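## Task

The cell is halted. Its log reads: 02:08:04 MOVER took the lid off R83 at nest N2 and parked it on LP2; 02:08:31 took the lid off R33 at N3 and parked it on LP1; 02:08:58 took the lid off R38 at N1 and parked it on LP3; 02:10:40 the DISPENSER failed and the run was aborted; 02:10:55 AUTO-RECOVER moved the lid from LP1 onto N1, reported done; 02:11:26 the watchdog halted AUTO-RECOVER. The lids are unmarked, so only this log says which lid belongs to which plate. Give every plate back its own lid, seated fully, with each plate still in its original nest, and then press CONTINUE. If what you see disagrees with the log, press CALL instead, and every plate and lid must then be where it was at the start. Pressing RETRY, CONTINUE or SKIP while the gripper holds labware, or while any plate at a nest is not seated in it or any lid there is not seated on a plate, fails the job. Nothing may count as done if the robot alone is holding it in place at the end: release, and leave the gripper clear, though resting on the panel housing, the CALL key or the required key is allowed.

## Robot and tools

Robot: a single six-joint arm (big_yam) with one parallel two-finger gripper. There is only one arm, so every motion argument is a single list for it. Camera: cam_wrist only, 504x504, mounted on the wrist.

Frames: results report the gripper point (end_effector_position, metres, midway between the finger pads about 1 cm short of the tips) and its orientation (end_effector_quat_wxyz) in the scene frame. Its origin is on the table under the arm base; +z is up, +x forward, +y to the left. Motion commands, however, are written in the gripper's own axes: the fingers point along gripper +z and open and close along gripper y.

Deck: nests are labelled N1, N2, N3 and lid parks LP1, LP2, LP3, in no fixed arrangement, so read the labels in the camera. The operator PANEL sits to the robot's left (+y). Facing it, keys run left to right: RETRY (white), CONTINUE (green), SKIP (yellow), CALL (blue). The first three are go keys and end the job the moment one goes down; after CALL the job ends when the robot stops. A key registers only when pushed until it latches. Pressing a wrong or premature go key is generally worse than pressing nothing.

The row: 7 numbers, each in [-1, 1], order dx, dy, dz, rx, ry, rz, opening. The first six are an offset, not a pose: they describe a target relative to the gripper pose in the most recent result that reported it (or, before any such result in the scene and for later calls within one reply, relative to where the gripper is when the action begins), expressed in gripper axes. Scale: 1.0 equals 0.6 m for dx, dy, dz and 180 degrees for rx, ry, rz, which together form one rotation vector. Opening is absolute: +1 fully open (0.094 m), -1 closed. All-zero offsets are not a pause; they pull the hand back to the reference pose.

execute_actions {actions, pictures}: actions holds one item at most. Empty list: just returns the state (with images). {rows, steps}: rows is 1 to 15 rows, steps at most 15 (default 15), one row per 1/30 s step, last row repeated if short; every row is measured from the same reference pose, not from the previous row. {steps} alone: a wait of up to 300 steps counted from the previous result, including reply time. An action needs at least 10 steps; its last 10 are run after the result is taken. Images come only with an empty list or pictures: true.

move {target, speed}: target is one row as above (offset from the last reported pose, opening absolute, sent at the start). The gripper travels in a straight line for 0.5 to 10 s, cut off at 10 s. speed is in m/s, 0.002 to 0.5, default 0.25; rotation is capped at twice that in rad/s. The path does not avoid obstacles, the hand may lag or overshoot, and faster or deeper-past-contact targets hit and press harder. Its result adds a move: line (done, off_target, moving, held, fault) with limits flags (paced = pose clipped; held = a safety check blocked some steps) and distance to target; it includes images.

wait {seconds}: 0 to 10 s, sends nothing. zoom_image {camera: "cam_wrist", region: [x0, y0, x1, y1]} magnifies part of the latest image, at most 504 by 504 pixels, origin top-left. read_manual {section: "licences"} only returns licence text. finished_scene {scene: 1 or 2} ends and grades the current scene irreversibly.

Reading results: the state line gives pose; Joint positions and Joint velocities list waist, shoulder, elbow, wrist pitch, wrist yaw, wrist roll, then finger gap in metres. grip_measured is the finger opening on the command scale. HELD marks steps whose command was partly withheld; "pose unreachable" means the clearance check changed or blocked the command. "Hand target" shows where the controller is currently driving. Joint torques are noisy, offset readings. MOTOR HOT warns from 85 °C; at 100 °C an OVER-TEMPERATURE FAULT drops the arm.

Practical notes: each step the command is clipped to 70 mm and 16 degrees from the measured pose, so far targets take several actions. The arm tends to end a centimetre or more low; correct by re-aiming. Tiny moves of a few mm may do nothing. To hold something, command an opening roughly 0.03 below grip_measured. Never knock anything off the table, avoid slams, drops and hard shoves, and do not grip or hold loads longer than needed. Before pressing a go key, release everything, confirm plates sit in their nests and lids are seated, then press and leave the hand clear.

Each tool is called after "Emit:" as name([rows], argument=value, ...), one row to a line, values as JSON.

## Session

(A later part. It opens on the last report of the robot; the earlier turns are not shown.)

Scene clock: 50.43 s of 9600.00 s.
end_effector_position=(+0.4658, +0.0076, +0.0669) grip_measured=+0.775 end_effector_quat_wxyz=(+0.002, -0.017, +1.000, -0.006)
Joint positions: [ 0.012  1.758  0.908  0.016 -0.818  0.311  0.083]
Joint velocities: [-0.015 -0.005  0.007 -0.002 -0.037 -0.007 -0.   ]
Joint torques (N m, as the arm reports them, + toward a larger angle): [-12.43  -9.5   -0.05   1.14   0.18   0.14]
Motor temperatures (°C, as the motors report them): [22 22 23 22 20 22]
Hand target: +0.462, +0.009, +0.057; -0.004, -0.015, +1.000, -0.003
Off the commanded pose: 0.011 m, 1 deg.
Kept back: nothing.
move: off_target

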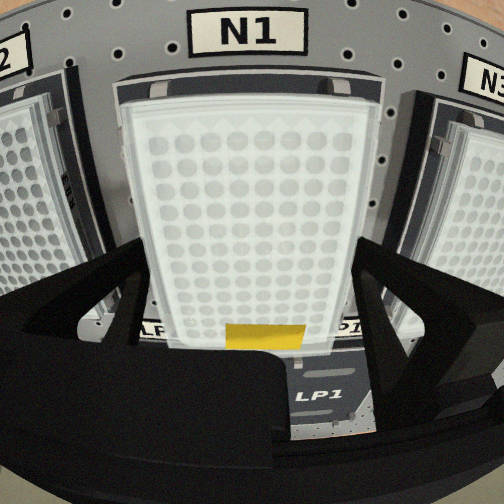

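Emit:
move(target=[0.012,0.004,0.022,-0.005,0.004,0,0.74], speed=0.02)

Emit:
move(target=[0,0,0,0,0,0,1])

Scene clock: 51.67 s of 9600.00 s.
end_effector_position=(+0.4667, +0.0080, +0.0663) grip_measured=+0.775 end_effector_quat_wxyz=(+0.004, -0.018, +1.000, -0.003)
Joint positions: [ 0.012  1.761  0.908  0.027 -0.822  0.314  0.083]
Joint velocities: [ 0.024 -0.005  0.022 -0.002 -0.051 -0.051  0.   ]
Joint torques (N m, as the arm reports them, + toward a larger angle): [-11.49  -9.08  -0.8    1.72   0.04   0.18]
Motor temperatures (°C, as the motors report them): [22 22 23 22 20 22]
Hand target: +0.458, +0.009, +0.054; -0.005, -0.016, +1.000, +0.002
Off the commanded pose: 0.015 m, 1 deg.
Kept back: nothing.
move: off_target

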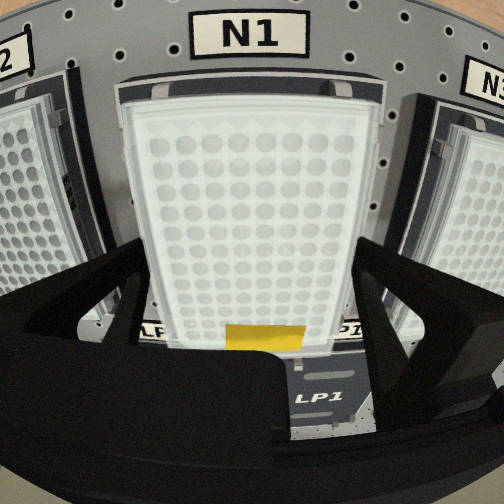

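Scene clock: 52.17 s of 9600.00 s.
end_effector_position=(+0.4667, +0.0080, +0.0663) grip_measured=+1.000 end_effector_quat_wxyz=(+0.004, -0.018, +1.000, -0.003)
Joint positions: [ 0.012  1.761  0.908  0.027 -0.822  0.314  0.094]
Joint velocities: [-0.005 -0.005 -0.007 -0.037 -0.007  0.037  0.   ]
Joint torques (N m, as the arm reports them, + toward a larger angle): [-13.07 -10.01  -0.55   0.84   0.07   0.01]
Motor temperatures (°C, as the motors report them): [22 22 23 22 20 22]
Hand target: +0.467, +0.008, +0.066; +0.004, -0.018, +1.000, -0.003
Off the commanded pose: 0.000 m, 0 deg.
Kept back: nothing.
move: done

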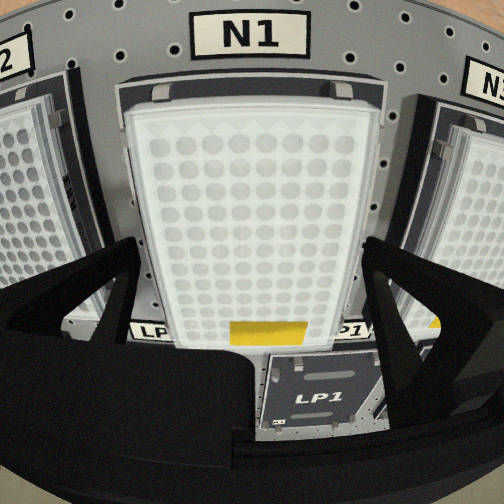

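Appears to have settled; will verify later. LP2 next.

Emit:
move(target=[0,0,-0.06,-0.002,0.002,0,1], speed=0.08)

Emit:
move(target=[0.315,0.115,0,0,0,0,1])

Emit:
move(target=[0,0,0.065,0,0,0,1], speed=0.08)

Scene clock: 53.60 s of 9600.00 s.
end_effector_position=(+0.4678, +0.0088, +0.0981) grip_measured=+1.000 end_effector_quat_wxyz=(+0.002, -0.016, +1.000, +0.001)
Joint positions: [-0.042  1.701  0.893 -0.067 -0.866  0.255  0.094]
Joint velocities: [-0.015 -0.005  0.007  0.007  0.051 -0.037  0.   ]
Joint torques (N m, as the arm reports them, + toward a larger angle): [-13.5  -11.84  -0.6    0.09  -0.09  -0.09]
Motor temperatures (°C, as the motors report them): [22 22 23 22 20 22]
Hand target: +0.467, +0.009, +0.102; +0.001, -0.018, +1.000, -0.000
Off the commanded pose: 0.004 m, 0 deg.
Kept back: nothing.
move: done

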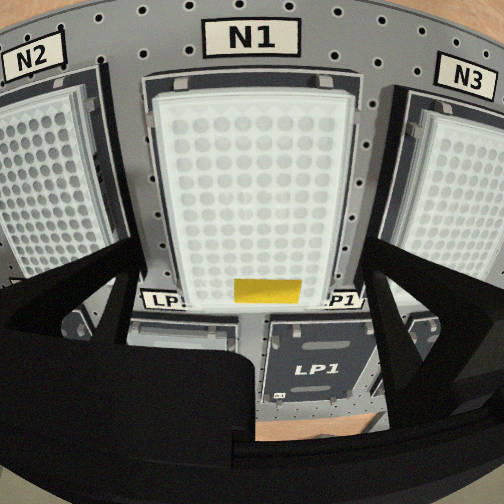

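Scene clock: 54.97 s of 9600.00 s.
end_effector_position=(+0.2757, +0.0696, +0.0951) grip_measured=+1.000 end_effector_quat_wxyz=(-0.005, -0.015, +1.000, -0.000)
Joint positions: [ 0.228  1.479  0.364  0.41  -0.677  0.511  0.094]
Joint velocities: [ 0.005 -0.015 -0.017 -0.032 -0.037  0.037  0.   ]
Joint torques (N m, as the arm reports them, + toward a larger angle): [-6.33 -9.35 -4.14  1.25  0.14  0.17]
Motor temperatures (°C, as the motors report them): [22 22 23 22 20 22]
Hand target: +0.276, +0.073, +0.097; +0.000, -0.014, +1.000, +0.003
Off the commanded pose: 0.003 m, 1 deg.
Kept back: nothing.
move: done

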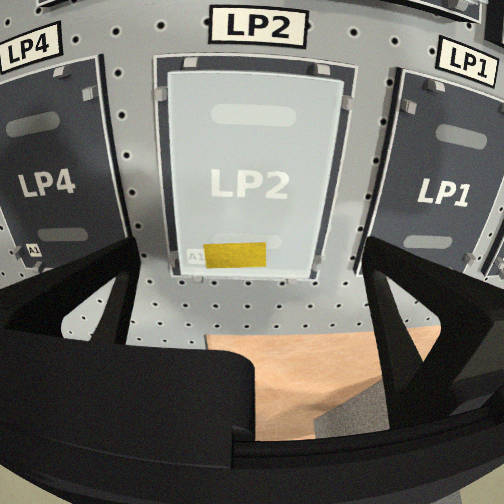

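Scene clock: 55.77 s of 9600.00 s.
end_effector_position=(+0.2758, +0.0674, +0.0593) grip_measured=+1.000 end_effector_quat_wxyz=(-0.005, -0.018, +1.000, -0.002)
Joint positions: [ 0.299  1.613  0.412  0.527 -0.619  0.561  0.094]
Joint velocities: [-0.005 -0.005  0.017 -0.007 -0.066 -0.037  0.   ]
Joint torques (N m, as the arm reports them, + toward a larger angle): [-6.69 -7.56 -4.24  1.18  0.21  0.21]
Motor temperatures (°C, as the motors report them): [22 22 23 22 20 22]
Hand target: +0.275, +0.069, +0.056; -0.006, -0.015, +1.000, +0.000
Off the commanded pose: 0.004 m, 0 deg.
Kept back: nothing.
move: done

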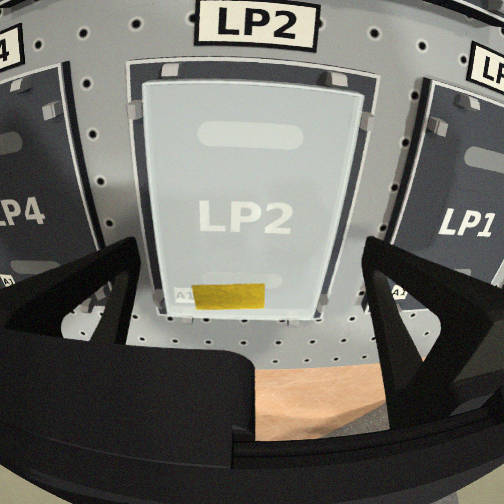

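Emit:
move(target=[-0.002,0.006,0.035,-0.001,-0.003,0.018,1], speed=0.03)

Scene clock: 57.30 s of 9600.00 s.
end_effector_position=(+0.2789, +0.0694, +0.0428) grip_measured=+1.000 end_effector_quat_wxyz=(+0.002, +0.007, +1.000, -0.003)
Joint positions: [ 0.333  1.663  0.438  0.578 -0.584  0.643  0.094]
Joint velocities: [-0.005  0.005 -0.007  0.002 -0.037 -0.022  0.   ]
Joint torques (N m, as the arm reports them, + toward a larger angle): [-6.14 -7.5  -4.66  1.18  0.23  0.15]
Motor temperatures (°C, as the motors report them): [22 22 24 22 20 22]
Hand target: +0.276, +0.071, +0.038; -0.001, +0.011, +1.000, -0.000
Off the commanded pose: 0.005 m, 1 deg.
Kept back: nothing.
move: done

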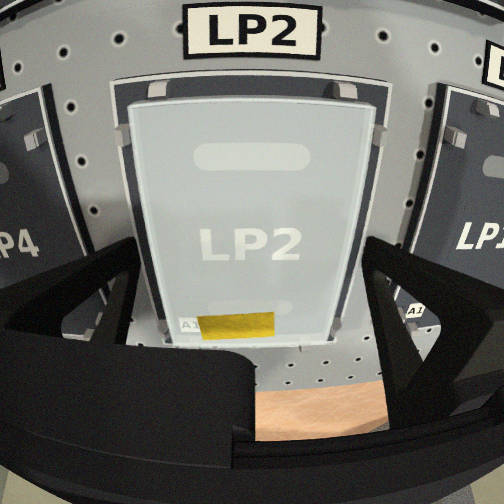

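Emit:
move(target=[0.007,0.003,0.021,-0.002,0.002,0.003,1], speed=0.03)

Emit:
move(target=[0,0,0,0,0,0,0.75])

Emit:
move(target=[0,0,-0.11,0,0,0,0.75], speed=0.06)

Emit:
move(target=[-0.305,0.125,0,0,0,-0.013,0.75], speed=0.15)

Scene clock: 58.40 s of 9600.00 s.
end_effector_position=(+0.2770, +0.0697, +0.0346) grip_measured=+1.000 end_effector_quat_wxyz=(+0.001, +0.009, +1.000, -0.002)
Joint positions: [ 0.35   1.691  0.449  0.601 -0.574  0.659  0.094]
Joint velocities: [-0.005  0.005  0.007  0.022 -0.022 -0.051  0.   ]
Joint torques (N m, as the arm reports them, + toward a larger angle): [-6.94 -7.46 -4.44  1.26  0.17  0.15]
Motor temperatures (°C, as the motors report them): [22 22 24 22 20 22]
Hand target: +0.275, +0.071, +0.030; -0.001, +0.012, +1.000, +0.001
Off the commanded pose: 0.005 m, 0 deg.
Kept back: nothing.
move: done

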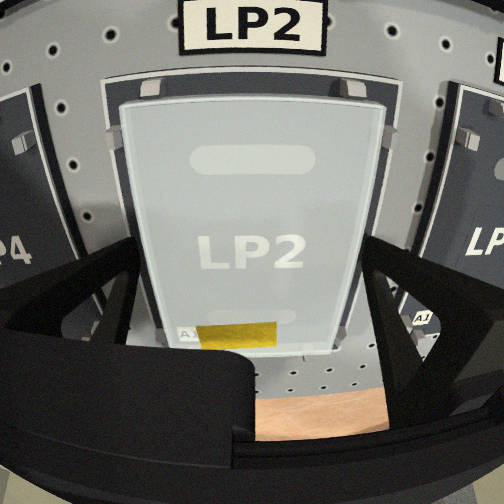

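Scene clock: 58.90 s of 9600.00 s.
end_effector_position=(+0.2770, +0.0697, +0.0346) grip_measured=+0.778 end_effector_quat_wxyz=(+0.001, +0.009, +1.000, -0.002)
Joint positions: [ 0.35   1.691  0.449  0.601 -0.574  0.659  0.084]
Joint velocities: [-0.015 -0.005 -0.017 -0.022 -0.037  0.022  0.   ]
Joint torques (N m, as the arm reports them, + toward a larger angle): [-7.14 -8.65 -4.95  0.69  0.1   0.06]
Motor temperatures (°C, as the motors report them): [22 22 24 22 20 22]
Hand target: +0.277, +0.070, +0.035; +0.001, +0.009, +1.000, -0.002
Off the commanded pose: 0.000 m, 0 deg.
Kept back: nothing.
move: done

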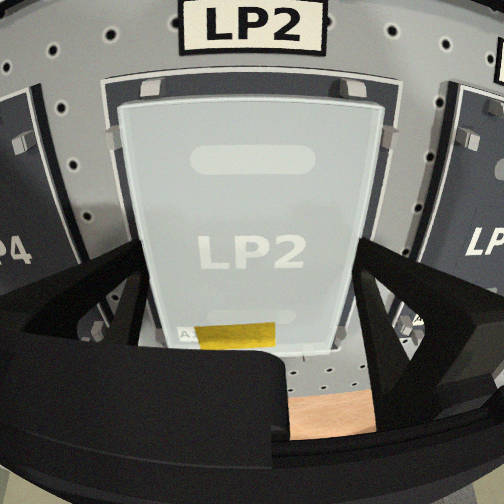

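Scene clock: 60.33 s of 9600.00 s.
end_effector_position=(+0.2855, +0.0763, +0.0956) grip_measured=+0.778 end_effector_quat_wxyz=(+0.006, +0.006, +1.000, +0.003)
Joint positions: [ 0.231  1.462  0.375  0.411 -0.67   0.574  0.084]
Joint velocities: [ 0.005 -0.015 -0.002  0.007  0.037  0.022 -0.001]
Joint torques (N m, as the arm reports them, + toward a larger angle): [-7.4  -9.23 -4.89  0.16 -0.06 -0.12]
Motor temperatures (°C, as the motors report them): [22 22 24 22 20 22]
Hand target: +0.278, +0.071, +0.101; +0.001, +0.008, +1.000, -0.002
Off the commanded pose: 0.012 m, 1 deg.
Kept back: nothing.
move: off_target

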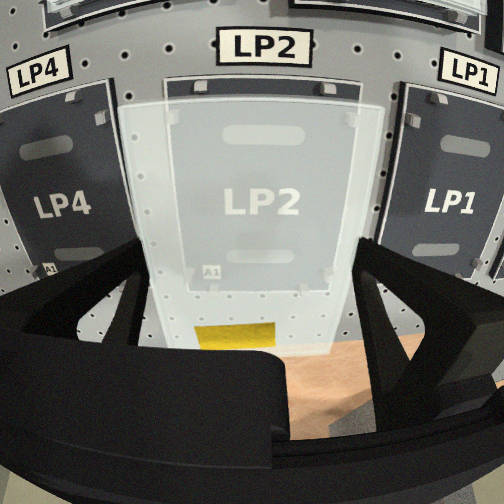

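Scene clock: 62.20 s of 9600.00 s.
end_effector_position=(+0.4707, +0.1613, +0.0985) grip_measured=+0.778 end_effector_quat_wxyz=(+0.012, -0.021, +1.000, +0.010)
Joint positions: [ 0.18   1.428  0.896 -0.149 -0.715  0.492  0.084]
Joint velocities: [-0.015 -0.005 -0.007 -0.012  0.066 -0.007 -0.001]
Joint torques (N m, as the arm reports them, + toward a larger angle): [-11.21 -11.27   0.95   0.31  -0.05  -0.12]
Motor temperatures (°C, as the motors report them): [22 22 24 22 20 22]
Hand target: +0.469, +0.150, +0.097; +0.006, -0.015, +1.000, +0.003
Off the commanded pose: 0.012 m, 1 deg.
Kept back: nothing.
move: off_target

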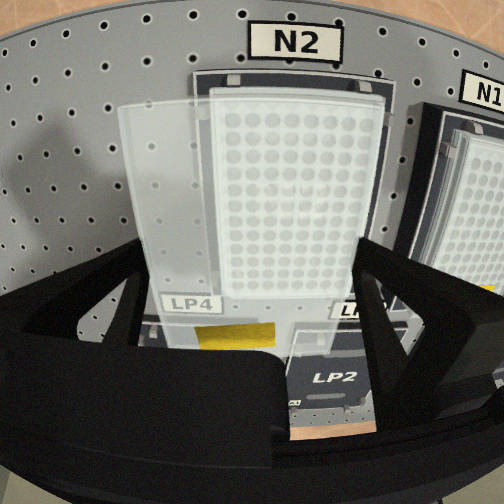

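Emit:
move(target=[0.012,-0.03,0.045,0.005,0.009,0.005,0.75], speed=0.04)

Scene clock: 63.57 s of 9600.00 s.
end_effector_position=(+0.4631, +0.1391, +0.0785) grip_measured=+0.778 end_effector_quat_wxyz=(-0.002, -0.008, +1.000, -0.002)
Joint positions: [ 0.185  1.495  0.9   -0.128 -0.703  0.492  0.084]
Joint velocities: [-0.015  0.005  0.027  0.032  0.022  0.007  0.   ]
Joint torques (N m, as the arm reports them, + toward a larger angle): [ -9.6  -11.37   1.17   1.12   0.18   0.1 ]
Motor temperatures (°C, as the motors report them): [22 22 24 22 20 22]
Hand target: +0.465, +0.143, +0.071; -0.002, -0.012, +1.000, +0.002
Off the commanded pose: 0.009 m, 1 deg.
Kept back: nothing.
move: done

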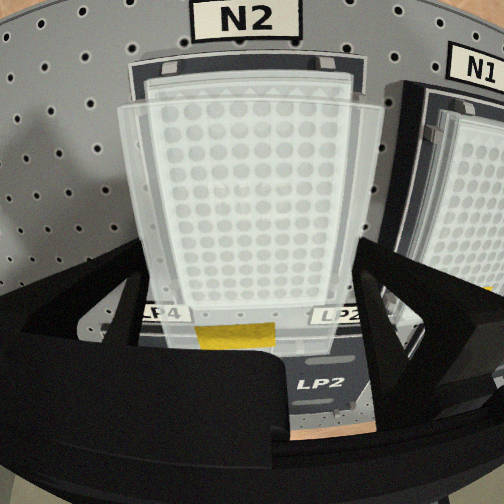

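Emit:
move(target=[-0.006,0.003,0.028,-0.002,0,-0.007,0.75], speed=0.03)

Scene clock: 64.70 s of 9600.00 s.
end_effector_position=(+0.4658, +0.1380, +0.0693) grip_measured=+0.778 end_effector_quat_wxyz=(-0.000, -0.013, +1.000, -0.002)
Joint positions: [ 0.195  1.52   0.912 -0.107 -0.695  0.492  0.084]
Joint velocities: [-0.005 -0.005  0.017 -0.007 -0.037 -0.022 -0.001]
Joint torques (N m, as the arm reports them, + toward a larger angle): [ -9.4  -11.68   1.24   1.33   0.18  -0.01]
Motor temperatures (°C, as the motors report them): [22 22 24 22 20 22]
Hand target: +0.466, +0.141, +0.062; -0.002, -0.019, +1.000, +0.001
Off the commanded pose: 0.008 m, 1 deg.
Kept back: nothing.
move: done

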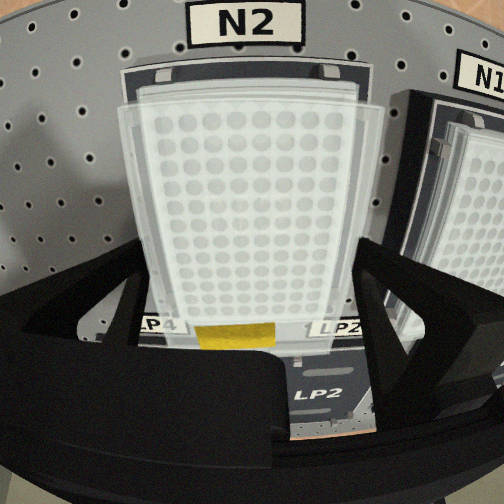

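Emit:
move(target=[-0.006,0.007,0.023,-0.002,0,-0.011,0.75], speed=0.03)

Scene clock: 65.80 s of 9600.00 s.
end_effector_position=(+0.4695, +0.1403, +0.0636) grip_measured=+0.778 end_effector_quat_wxyz=(+0.002, -0.020, +1.000, -0.001)
Joint positions: [ 0.204  1.533  0.926 -0.097 -0.687  0.49   0.084]
Joint velocities: [ 0.005  0.005 -0.002  0.017  0.022  0.007 -0.   ]
Joint torques (N m, as the arm reports them, + toward a larger angle): [ -9.25 -10.99   1.02   1.33   0.25  -0.07]
Motor temperatures (°C, as the motors report them): [22 22 24 22 20 22]
Hand target: +0.469, +0.142, +0.055; -0.001, -0.030, +1.000, +0.001
Off the commanded pose: 0.008 m, 1 deg.
Kept back: nothing.
move: done

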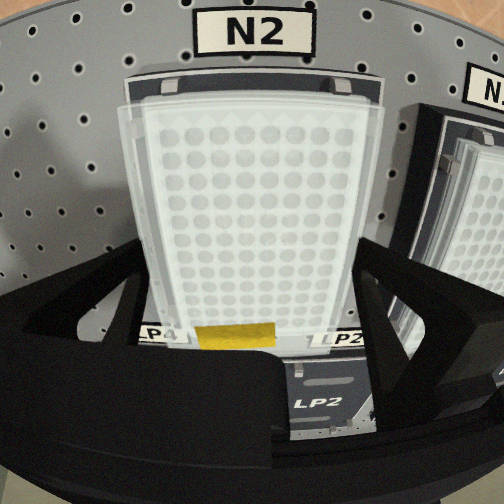

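Emit:
move(target=[0.002,0.001,0.023,-0.002,0.002,-0.006,0.75], speed=0.02)

Scene clock: 67.13 s of 9600.00 s.
end_effector_position=(+0.4676, +0.1373, +0.0580) grip_measured=+0.778 end_effector_quat_wxyz=(-0.000, -0.020, +1.000, -0.002)
Joint positions: [ 0.209  1.548  0.926 -0.085 -0.685  0.49   0.084]
Joint velocities: [ 0.005  0.005 -0.012 -0.002  0.051  0.022  0.001]
Joint torques (N m, as the arm reports them, + toward a larger angle): [ -9.86 -10.46   0.84   1.28   0.23  -0.01]
Motor temperatures (°C, as the motors report them): [22 22 24 22 20 22]
Hand target: +0.468, +0.141, +0.050; -0.001, -0.029, +1.000, +0.002
Off the commanded pose: 0.009 m, 1 deg.
Kept back: nothing.
move: done

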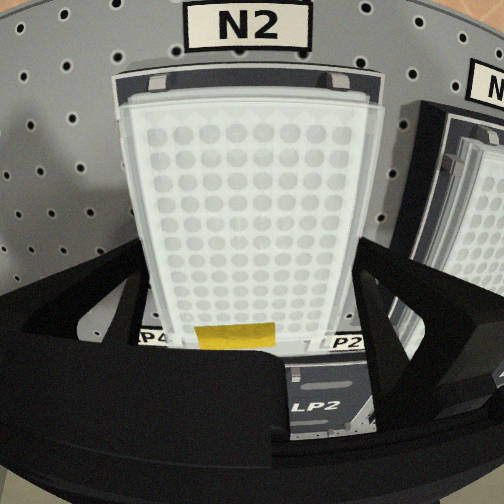

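Emit:
move(target=[-0.003,0.007,0.018,-0.002,0,-0.004,0.75], speed=0.02)

Scene clock: 68.43 s of 9600.00 s.
end_effector_position=(+0.4682, +0.1384, +0.0555) grip_measured=+0.778 end_effector_quat_wxyz=(+0.001, -0.023, +1.000, -0.002)
Joint positions: [ 0.214  1.552  0.929 -0.078 -0.679  0.49   0.084]
Joint velocities: [-0.015 -0.015 -0.002 -0.002 -0.022 -0.007 -0.001]
Joint torques (N m, as the arm reports them, + toward a larger angle): [ -9.8  -10.92   1.15   1.27   0.18   0.06]
Motor temperatures (°C, as the motors report them): [22 22 24 22 20 22]
Hand target: +0.469, +0.141, +0.047; -0.000, -0.027, +1.000, +0.002
Off the commanded pose: 0.009 m, 1 deg.
Kept back: nothing.
move: done

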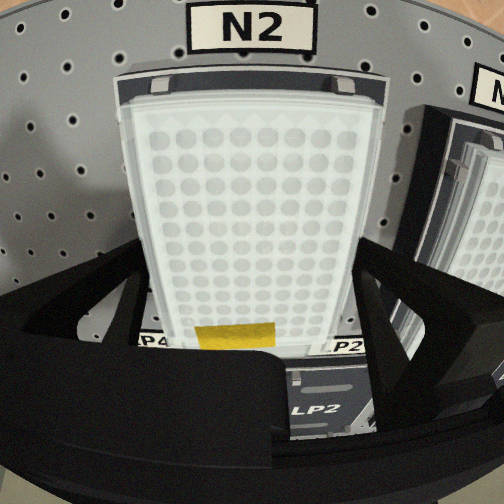

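Emit:
move(target=[0,0,0,0,0,0,1])

Emit:
move(target=[0,0,-0.08,0,0,0,1], speed=0.08)

Emit:
move(target=[0,-0.4,-0.02,0,0,0.45,1])

Emit:
move(target=[0,0,0,0,0.15,0,1])

Scene clock: 69.50 s of 9600.00 s.
end_effector_position=(+0.4693, +0.1391, +0.0556) grip_measured=+1.000 end_effector_quat_wxyz=(+0.002, -0.024, +1.000, -0.002)
Joint positions: [ 0.214  1.552  0.931 -0.078 -0.679  0.49   0.094]
Joint velocities: [-0.024 -0.015  0.002 -0.002 -0.022 -0.037  0.   ]
Joint torques (N m, as the arm reports them, + toward a larger angle): [-10.82 -13.11  -0.19   0.6    0.09   0.05]
Motor temperatures (°C, as the motors report them): [22 22 24 22 20 22]
Hand target: +0.468, +0.139, +0.056; +0.001, -0.023, +1.000, -0.002
Off the commanded pose: 0.001 m, 0 deg.
Kept back: nothing.
move: done

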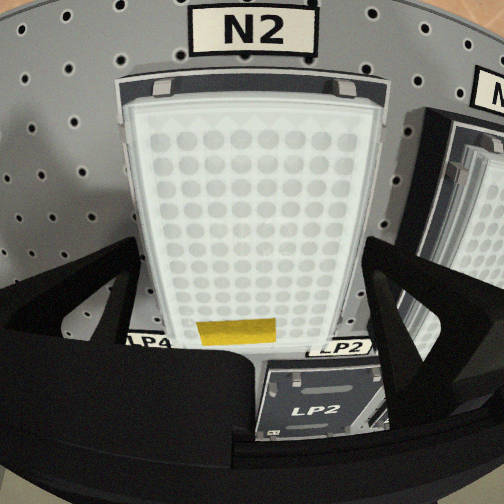

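Scene clock: 70.43 s of 9600.00 s.
end_effector_position=(+0.4709, +0.1421, +0.0992) grip_measured=+1.000 end_effector_quat_wxyz=(+0.003, -0.022, +1.000, +0.000)
Joint positions: [ 0.151  1.455  0.902 -0.177 -0.728  0.443  0.094]
Joint velocities: [-0.015 -0.005 -0.022 -0.007 -0.007 -0.051  0.   ]
Joint torques (N m, as the arm reports them, + toward a larger angle): [-11.12 -13.6    0.31   0.18   0.01  -0.09]
Motor temperatures (°C, as the motors report them): [22 22 24 22 20 22]
Hand target: +0.470, +0.140, +0.104; +0.003, -0.024, +1.000, -0.002
Off the commanded pose: 0.005 m, 0 deg.
Kept back: nothing.
move: done

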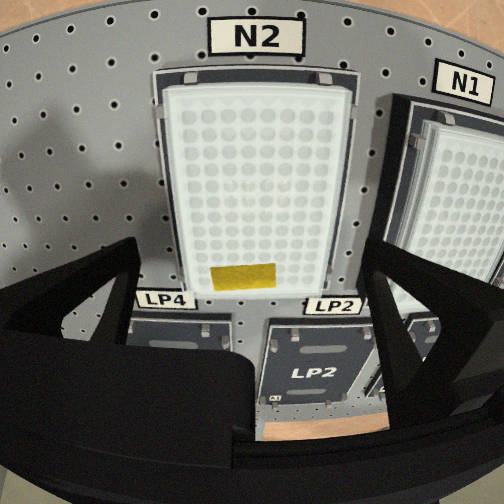

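Scene clock: 73.77 s of 9600.00 s.
end_effector_position=(+0.4817, -0.0942, +0.1146) grip_measured=+1.000 end_effector_quat_wxyz=(+0.005, +0.619, +0.785, +0.002)
Joint positions: [-0.204  1.908  1.007 -0.136 -0.953  1.414  0.094]
Joint velocities: [ 0.005  0.015 -0.012  0.002 -0.051  0.051  0.   ]
Joint torques (N m, as the arm reports them, + toward a larger angle): [-18.34  -9.     0.94  -0.05   0.02   0.19]
Motor temperatures (°C, as the motors report them): [22 22 24 22 20 22]
Hand target: +0.483, -0.100, +0.116; +0.006, +0.631, +0.776, +0.001
Off the commanded pose: 0.005 m, 2 deg.
Kept back: nothing.
move: done

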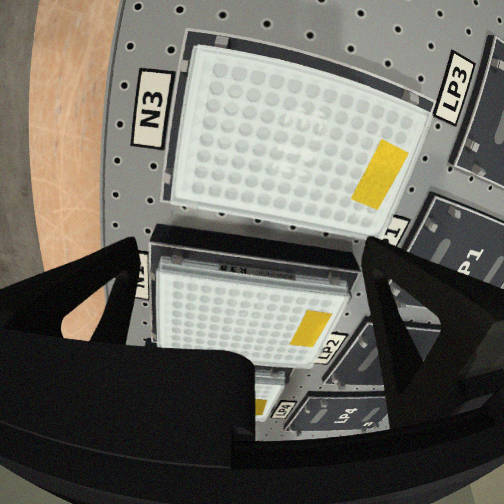

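Scene clock: 75.77 s of 9600.00 s.
end_effector_position=(+0.4808, -0.0857, +0.1116) grip_measured=+1.000 end_effector_quat_wxyz=(-0.180, +0.601, +0.765, +0.145)
Joint positions: [-0.245  2.163  1.324 -0.902 -1.4    0.728  0.094]
Joint velocities: [-0.005  0.005  0.017 -0.061 -0.007 -0.037  0.   ]
Joint torques (N m, as the arm reports them, + toward a larger angle): [-21.25  -8.54   1.22  -0.67  -0.01  -0.14]
Motor temperatures (°C, as the motors report them): [22 22 24 22 20 22]
Hand target: +0.481, -0.096, +0.115; -0.174, +0.604, +0.764, +0.145
Off the commanded pose: 0.009 m, 0 deg.
Kept back: nothing.
move: done

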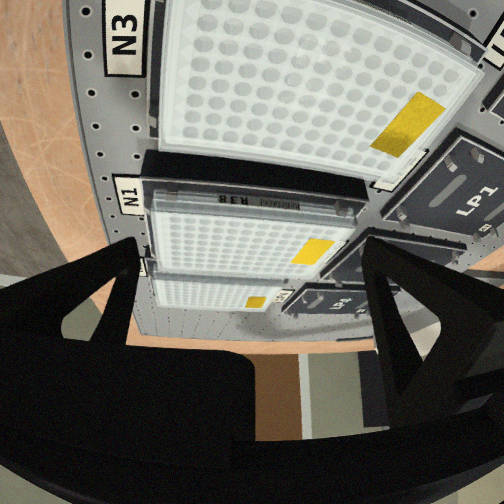

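Emit:
zoom_image(camera="cam_wrist", region=[130,170,380,320])

Emit:
move(target=[0,0,0,0,-0.15,0,1])

Emit:
move(target=[0.62,-0.16,-0.3,0,0,-0.25,1])

Region (130, 170, 380, 320) of cam_wrist's 504x504 image, scaled by 2.016, with more detail than that image has; it fills the top 302 rows of this view, and the rest is white.

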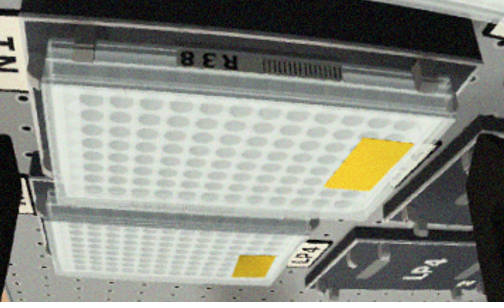

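Scene clock: 77.67 s of 9600.00 s.
end_effector_position=(+0.4809, -0.0913, +0.1144) grip_measured=+1.000 end_effector_quat_wxyz=(+0.002, +0.619, +0.785, +0.000)
Joint positions: [-0.201  1.903  1.008 -0.149 -0.954  1.408  0.094]
Joint velocities: [-0.005 -0.005 -0.007  0.012  0.007  0.051  0.   ]
Joint torques (N m, as the arm reports them, + toward a larger angle): [-15.6  -10.78  -0.34   1.31   0.24   0.13]
Motor temperatures (°C, as the motors report them): [22 22 24 22 20 22]
Hand target: +0.481, -0.084, +0.111; +0.000, +0.617, +0.787, +0.002
Off the commanded pose: 0.006 m, 0 deg.
Kept back: nothing.
move: done

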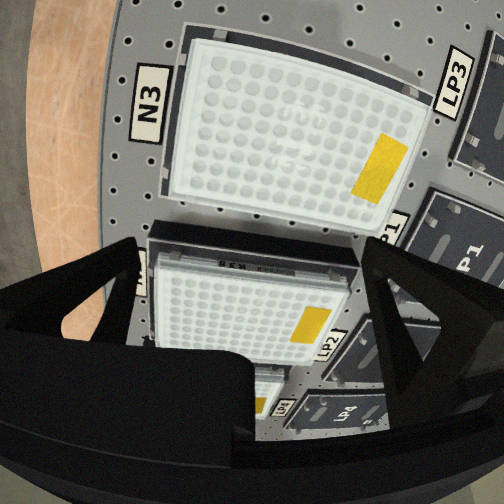

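Scene clock: 79.77 s of 9600.00 s.
end_effector_position=(+0.2943, +0.2479, +0.2871) grip_measured=+1.000 end_effector_quat_wxyz=(-0.004, +0.281, +0.960, +0.001)
Joint positions: [ 0.178  0.528  0.601 -0.8   -0.718  1.071  0.094]
Joint velocities: [-0.015  0.005  0.002  0.017 -0.022 -0.066  0.   ]
Joint torques (N m, as the arm reports them, + toward a larger angle): [-1.31 -5.04  6.82  0.18  0.2  -0.05]
Motor temperatures (°C, as the motors report them): [22 22 24 22 20 22]
Hand target: +0.300, +0.256, +0.291; -0.001, +0.274, +0.962, +0.002
Off the commanded pose: 0.008 m, 1 deg.
Kept back: nothing.
move: done

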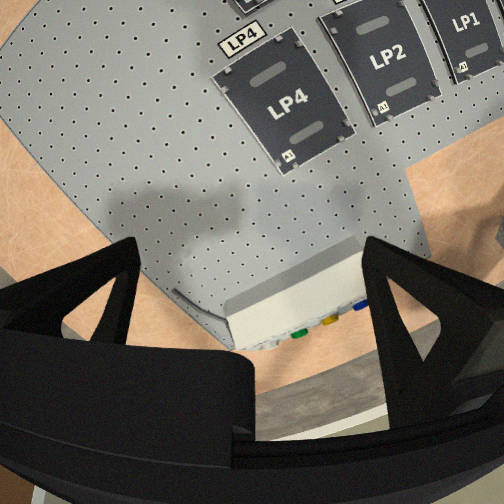

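Emit:
move(target=[0.52,-0.14,0.08,0,0,-0.68,1])

Scene clock: 84.80 s of 9600.00 s.
end_effector_position=(-0.0184, +0.3319, +0.2395) grip_measured=+1.000 end_effector_quat_wxyz=(+0.021, +0.693, -0.721, -0.001)
Joint positions: [ 2.077  0.807  0.457 -0.537  0.811  0.231  0.094]
Joint velocities: [ 0.005 -0.005 -0.012 -0.002 -0.022 -0.037  0.   ]
Joint torques (N m, as the arm reports them, + toward a larger angle): [ 3.   -4.26  4.62  1.36  0.1  -0.09]
Motor temperatures (°C, as the motors report them): [22 22 24 22 20 22]
Hand target: -0.020, +0.345, +0.242; +0.015, +0.692, -0.721, -0.010
Off the commanded pose: 0.014 m, 3 deg.
Kept back: nothing.
move: off_target

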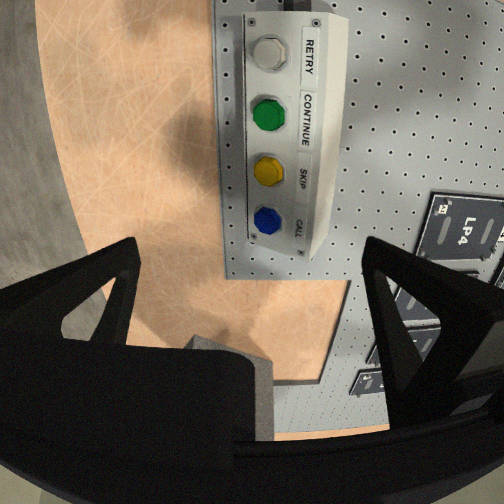

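Emit:
move(target=[-0.035,-0.015,0.17,0,0,0,-1])

Scene clock: 86.10 s of 9600.00 s.
end_effector_position=(-0.0104, +0.3451, +0.1364) grip_measured=-0.983 end_effector_quat_wxyz=(+0.021, +0.693, -0.721, +0.002)
Joint positions: [ 1.771  1.108  0.472 -0.07   0.6   -0.052  0.001]
Joint velocities: [-0.024  0.005  0.017 -0.017  0.007 -0.095 -0.001]
Joint torques (N m, as the arm reports them, + toward a larger angle): [ 3.1  -8.29  0.1   1.14 -0.07 -0.15]
Motor temperatures (°C, as the motors report them): [22 22 24 22 20 22]
Hand target: -0.009, +0.351, +0.136; +0.016, +0.694, -0.720, -0.002
Off the commanded pose: 0.005 m, 0 deg.
Kept back: nothing.
move: done

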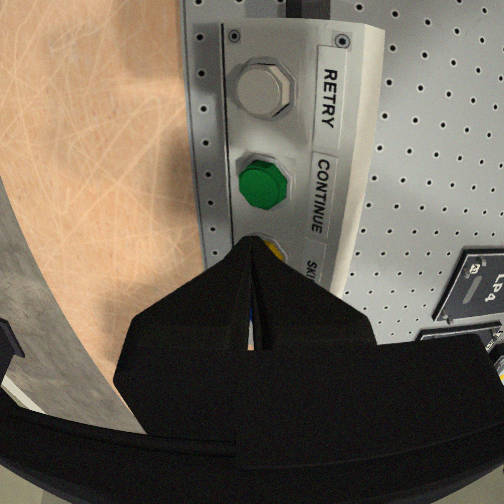

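Emit:
move(target=[-0.018,-0.008,0.065,0,0,0,-1], speed=0.05)

Scene clock: 87.50 s of 9600.00 s.
end_effector_position=(-0.0073, +0.3536, +0.1012) grip_measured=-0.983 end_effector_quat_wxyz=(+0.021, +0.691, -0.722, +0.000)
Joint positions: [ 1.696  1.223  0.514  0.036  0.538 -0.105  0.001]
Joint velocities: [-0.005 -0.005 -0.002  0.002  0.051 -0.022  0.   ]
Joint torques (N m, as the arm reports them, + toward a larger angle): [ 2.56 -8.42 -0.79  1.22 -0.16 -0.11]
Motor temperatures (°C, as the motors report them): [22 22 24 22 20 22]
Hand target: -0.006, +0.354, +0.097; +0.020, +0.693, -0.720, +0.002
Off the commanded pose: 0.005 m, 0 deg.
Kept back: nothing.
move: done

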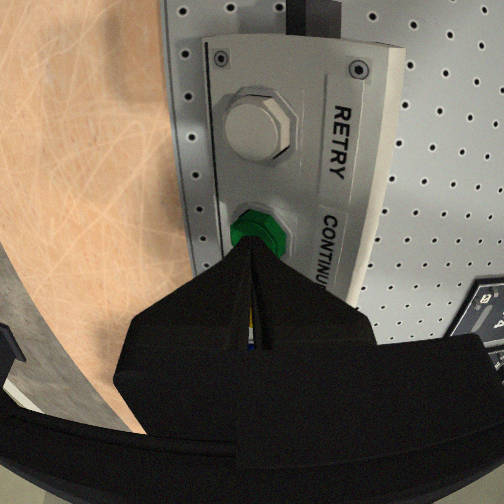

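Emit:
move(target=[0.008,-0.012,0.05,0,0,0,-1], speed=0.03)

Scene clock: 88.77 s of 9600.00 s.
end_effector_position=(-0.0125, +0.3514, +0.0842) grip_measured=-0.983 end_effector_quat_wxyz=(+0.028, +0.693, -0.720, -0.017)
Joint positions: [ 1.663  1.282  0.514  0.118  0.477 -0.141  0.001]
Joint velocities: [-0.024  0.005 -0.012  0.022  0.007 -0.022  0.   ]
Joint torques (N m, as the arm reports them, + toward a larger angle): no reading
Motor temperatures (°C, as the motors report them): [22 22 24 22 20 22]
Kept back: nothing.
move: unfinished (the scene ended)
The task's run has ended: the event that ends the task has happened. This ends this scene only. If you have not yet called finished_scene for this scene, call it to go on to the next scene.

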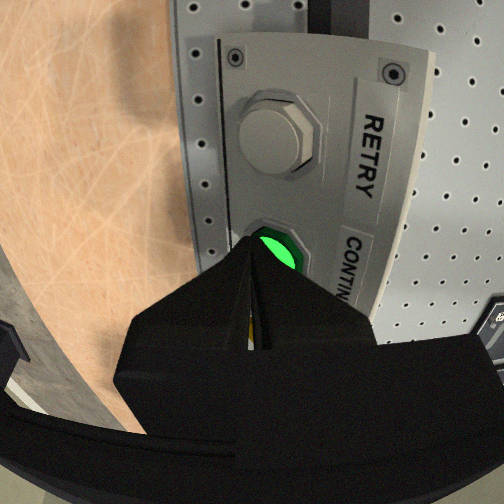

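Emit:
finished_scene(scene=1)

The scene is finished: the task was done.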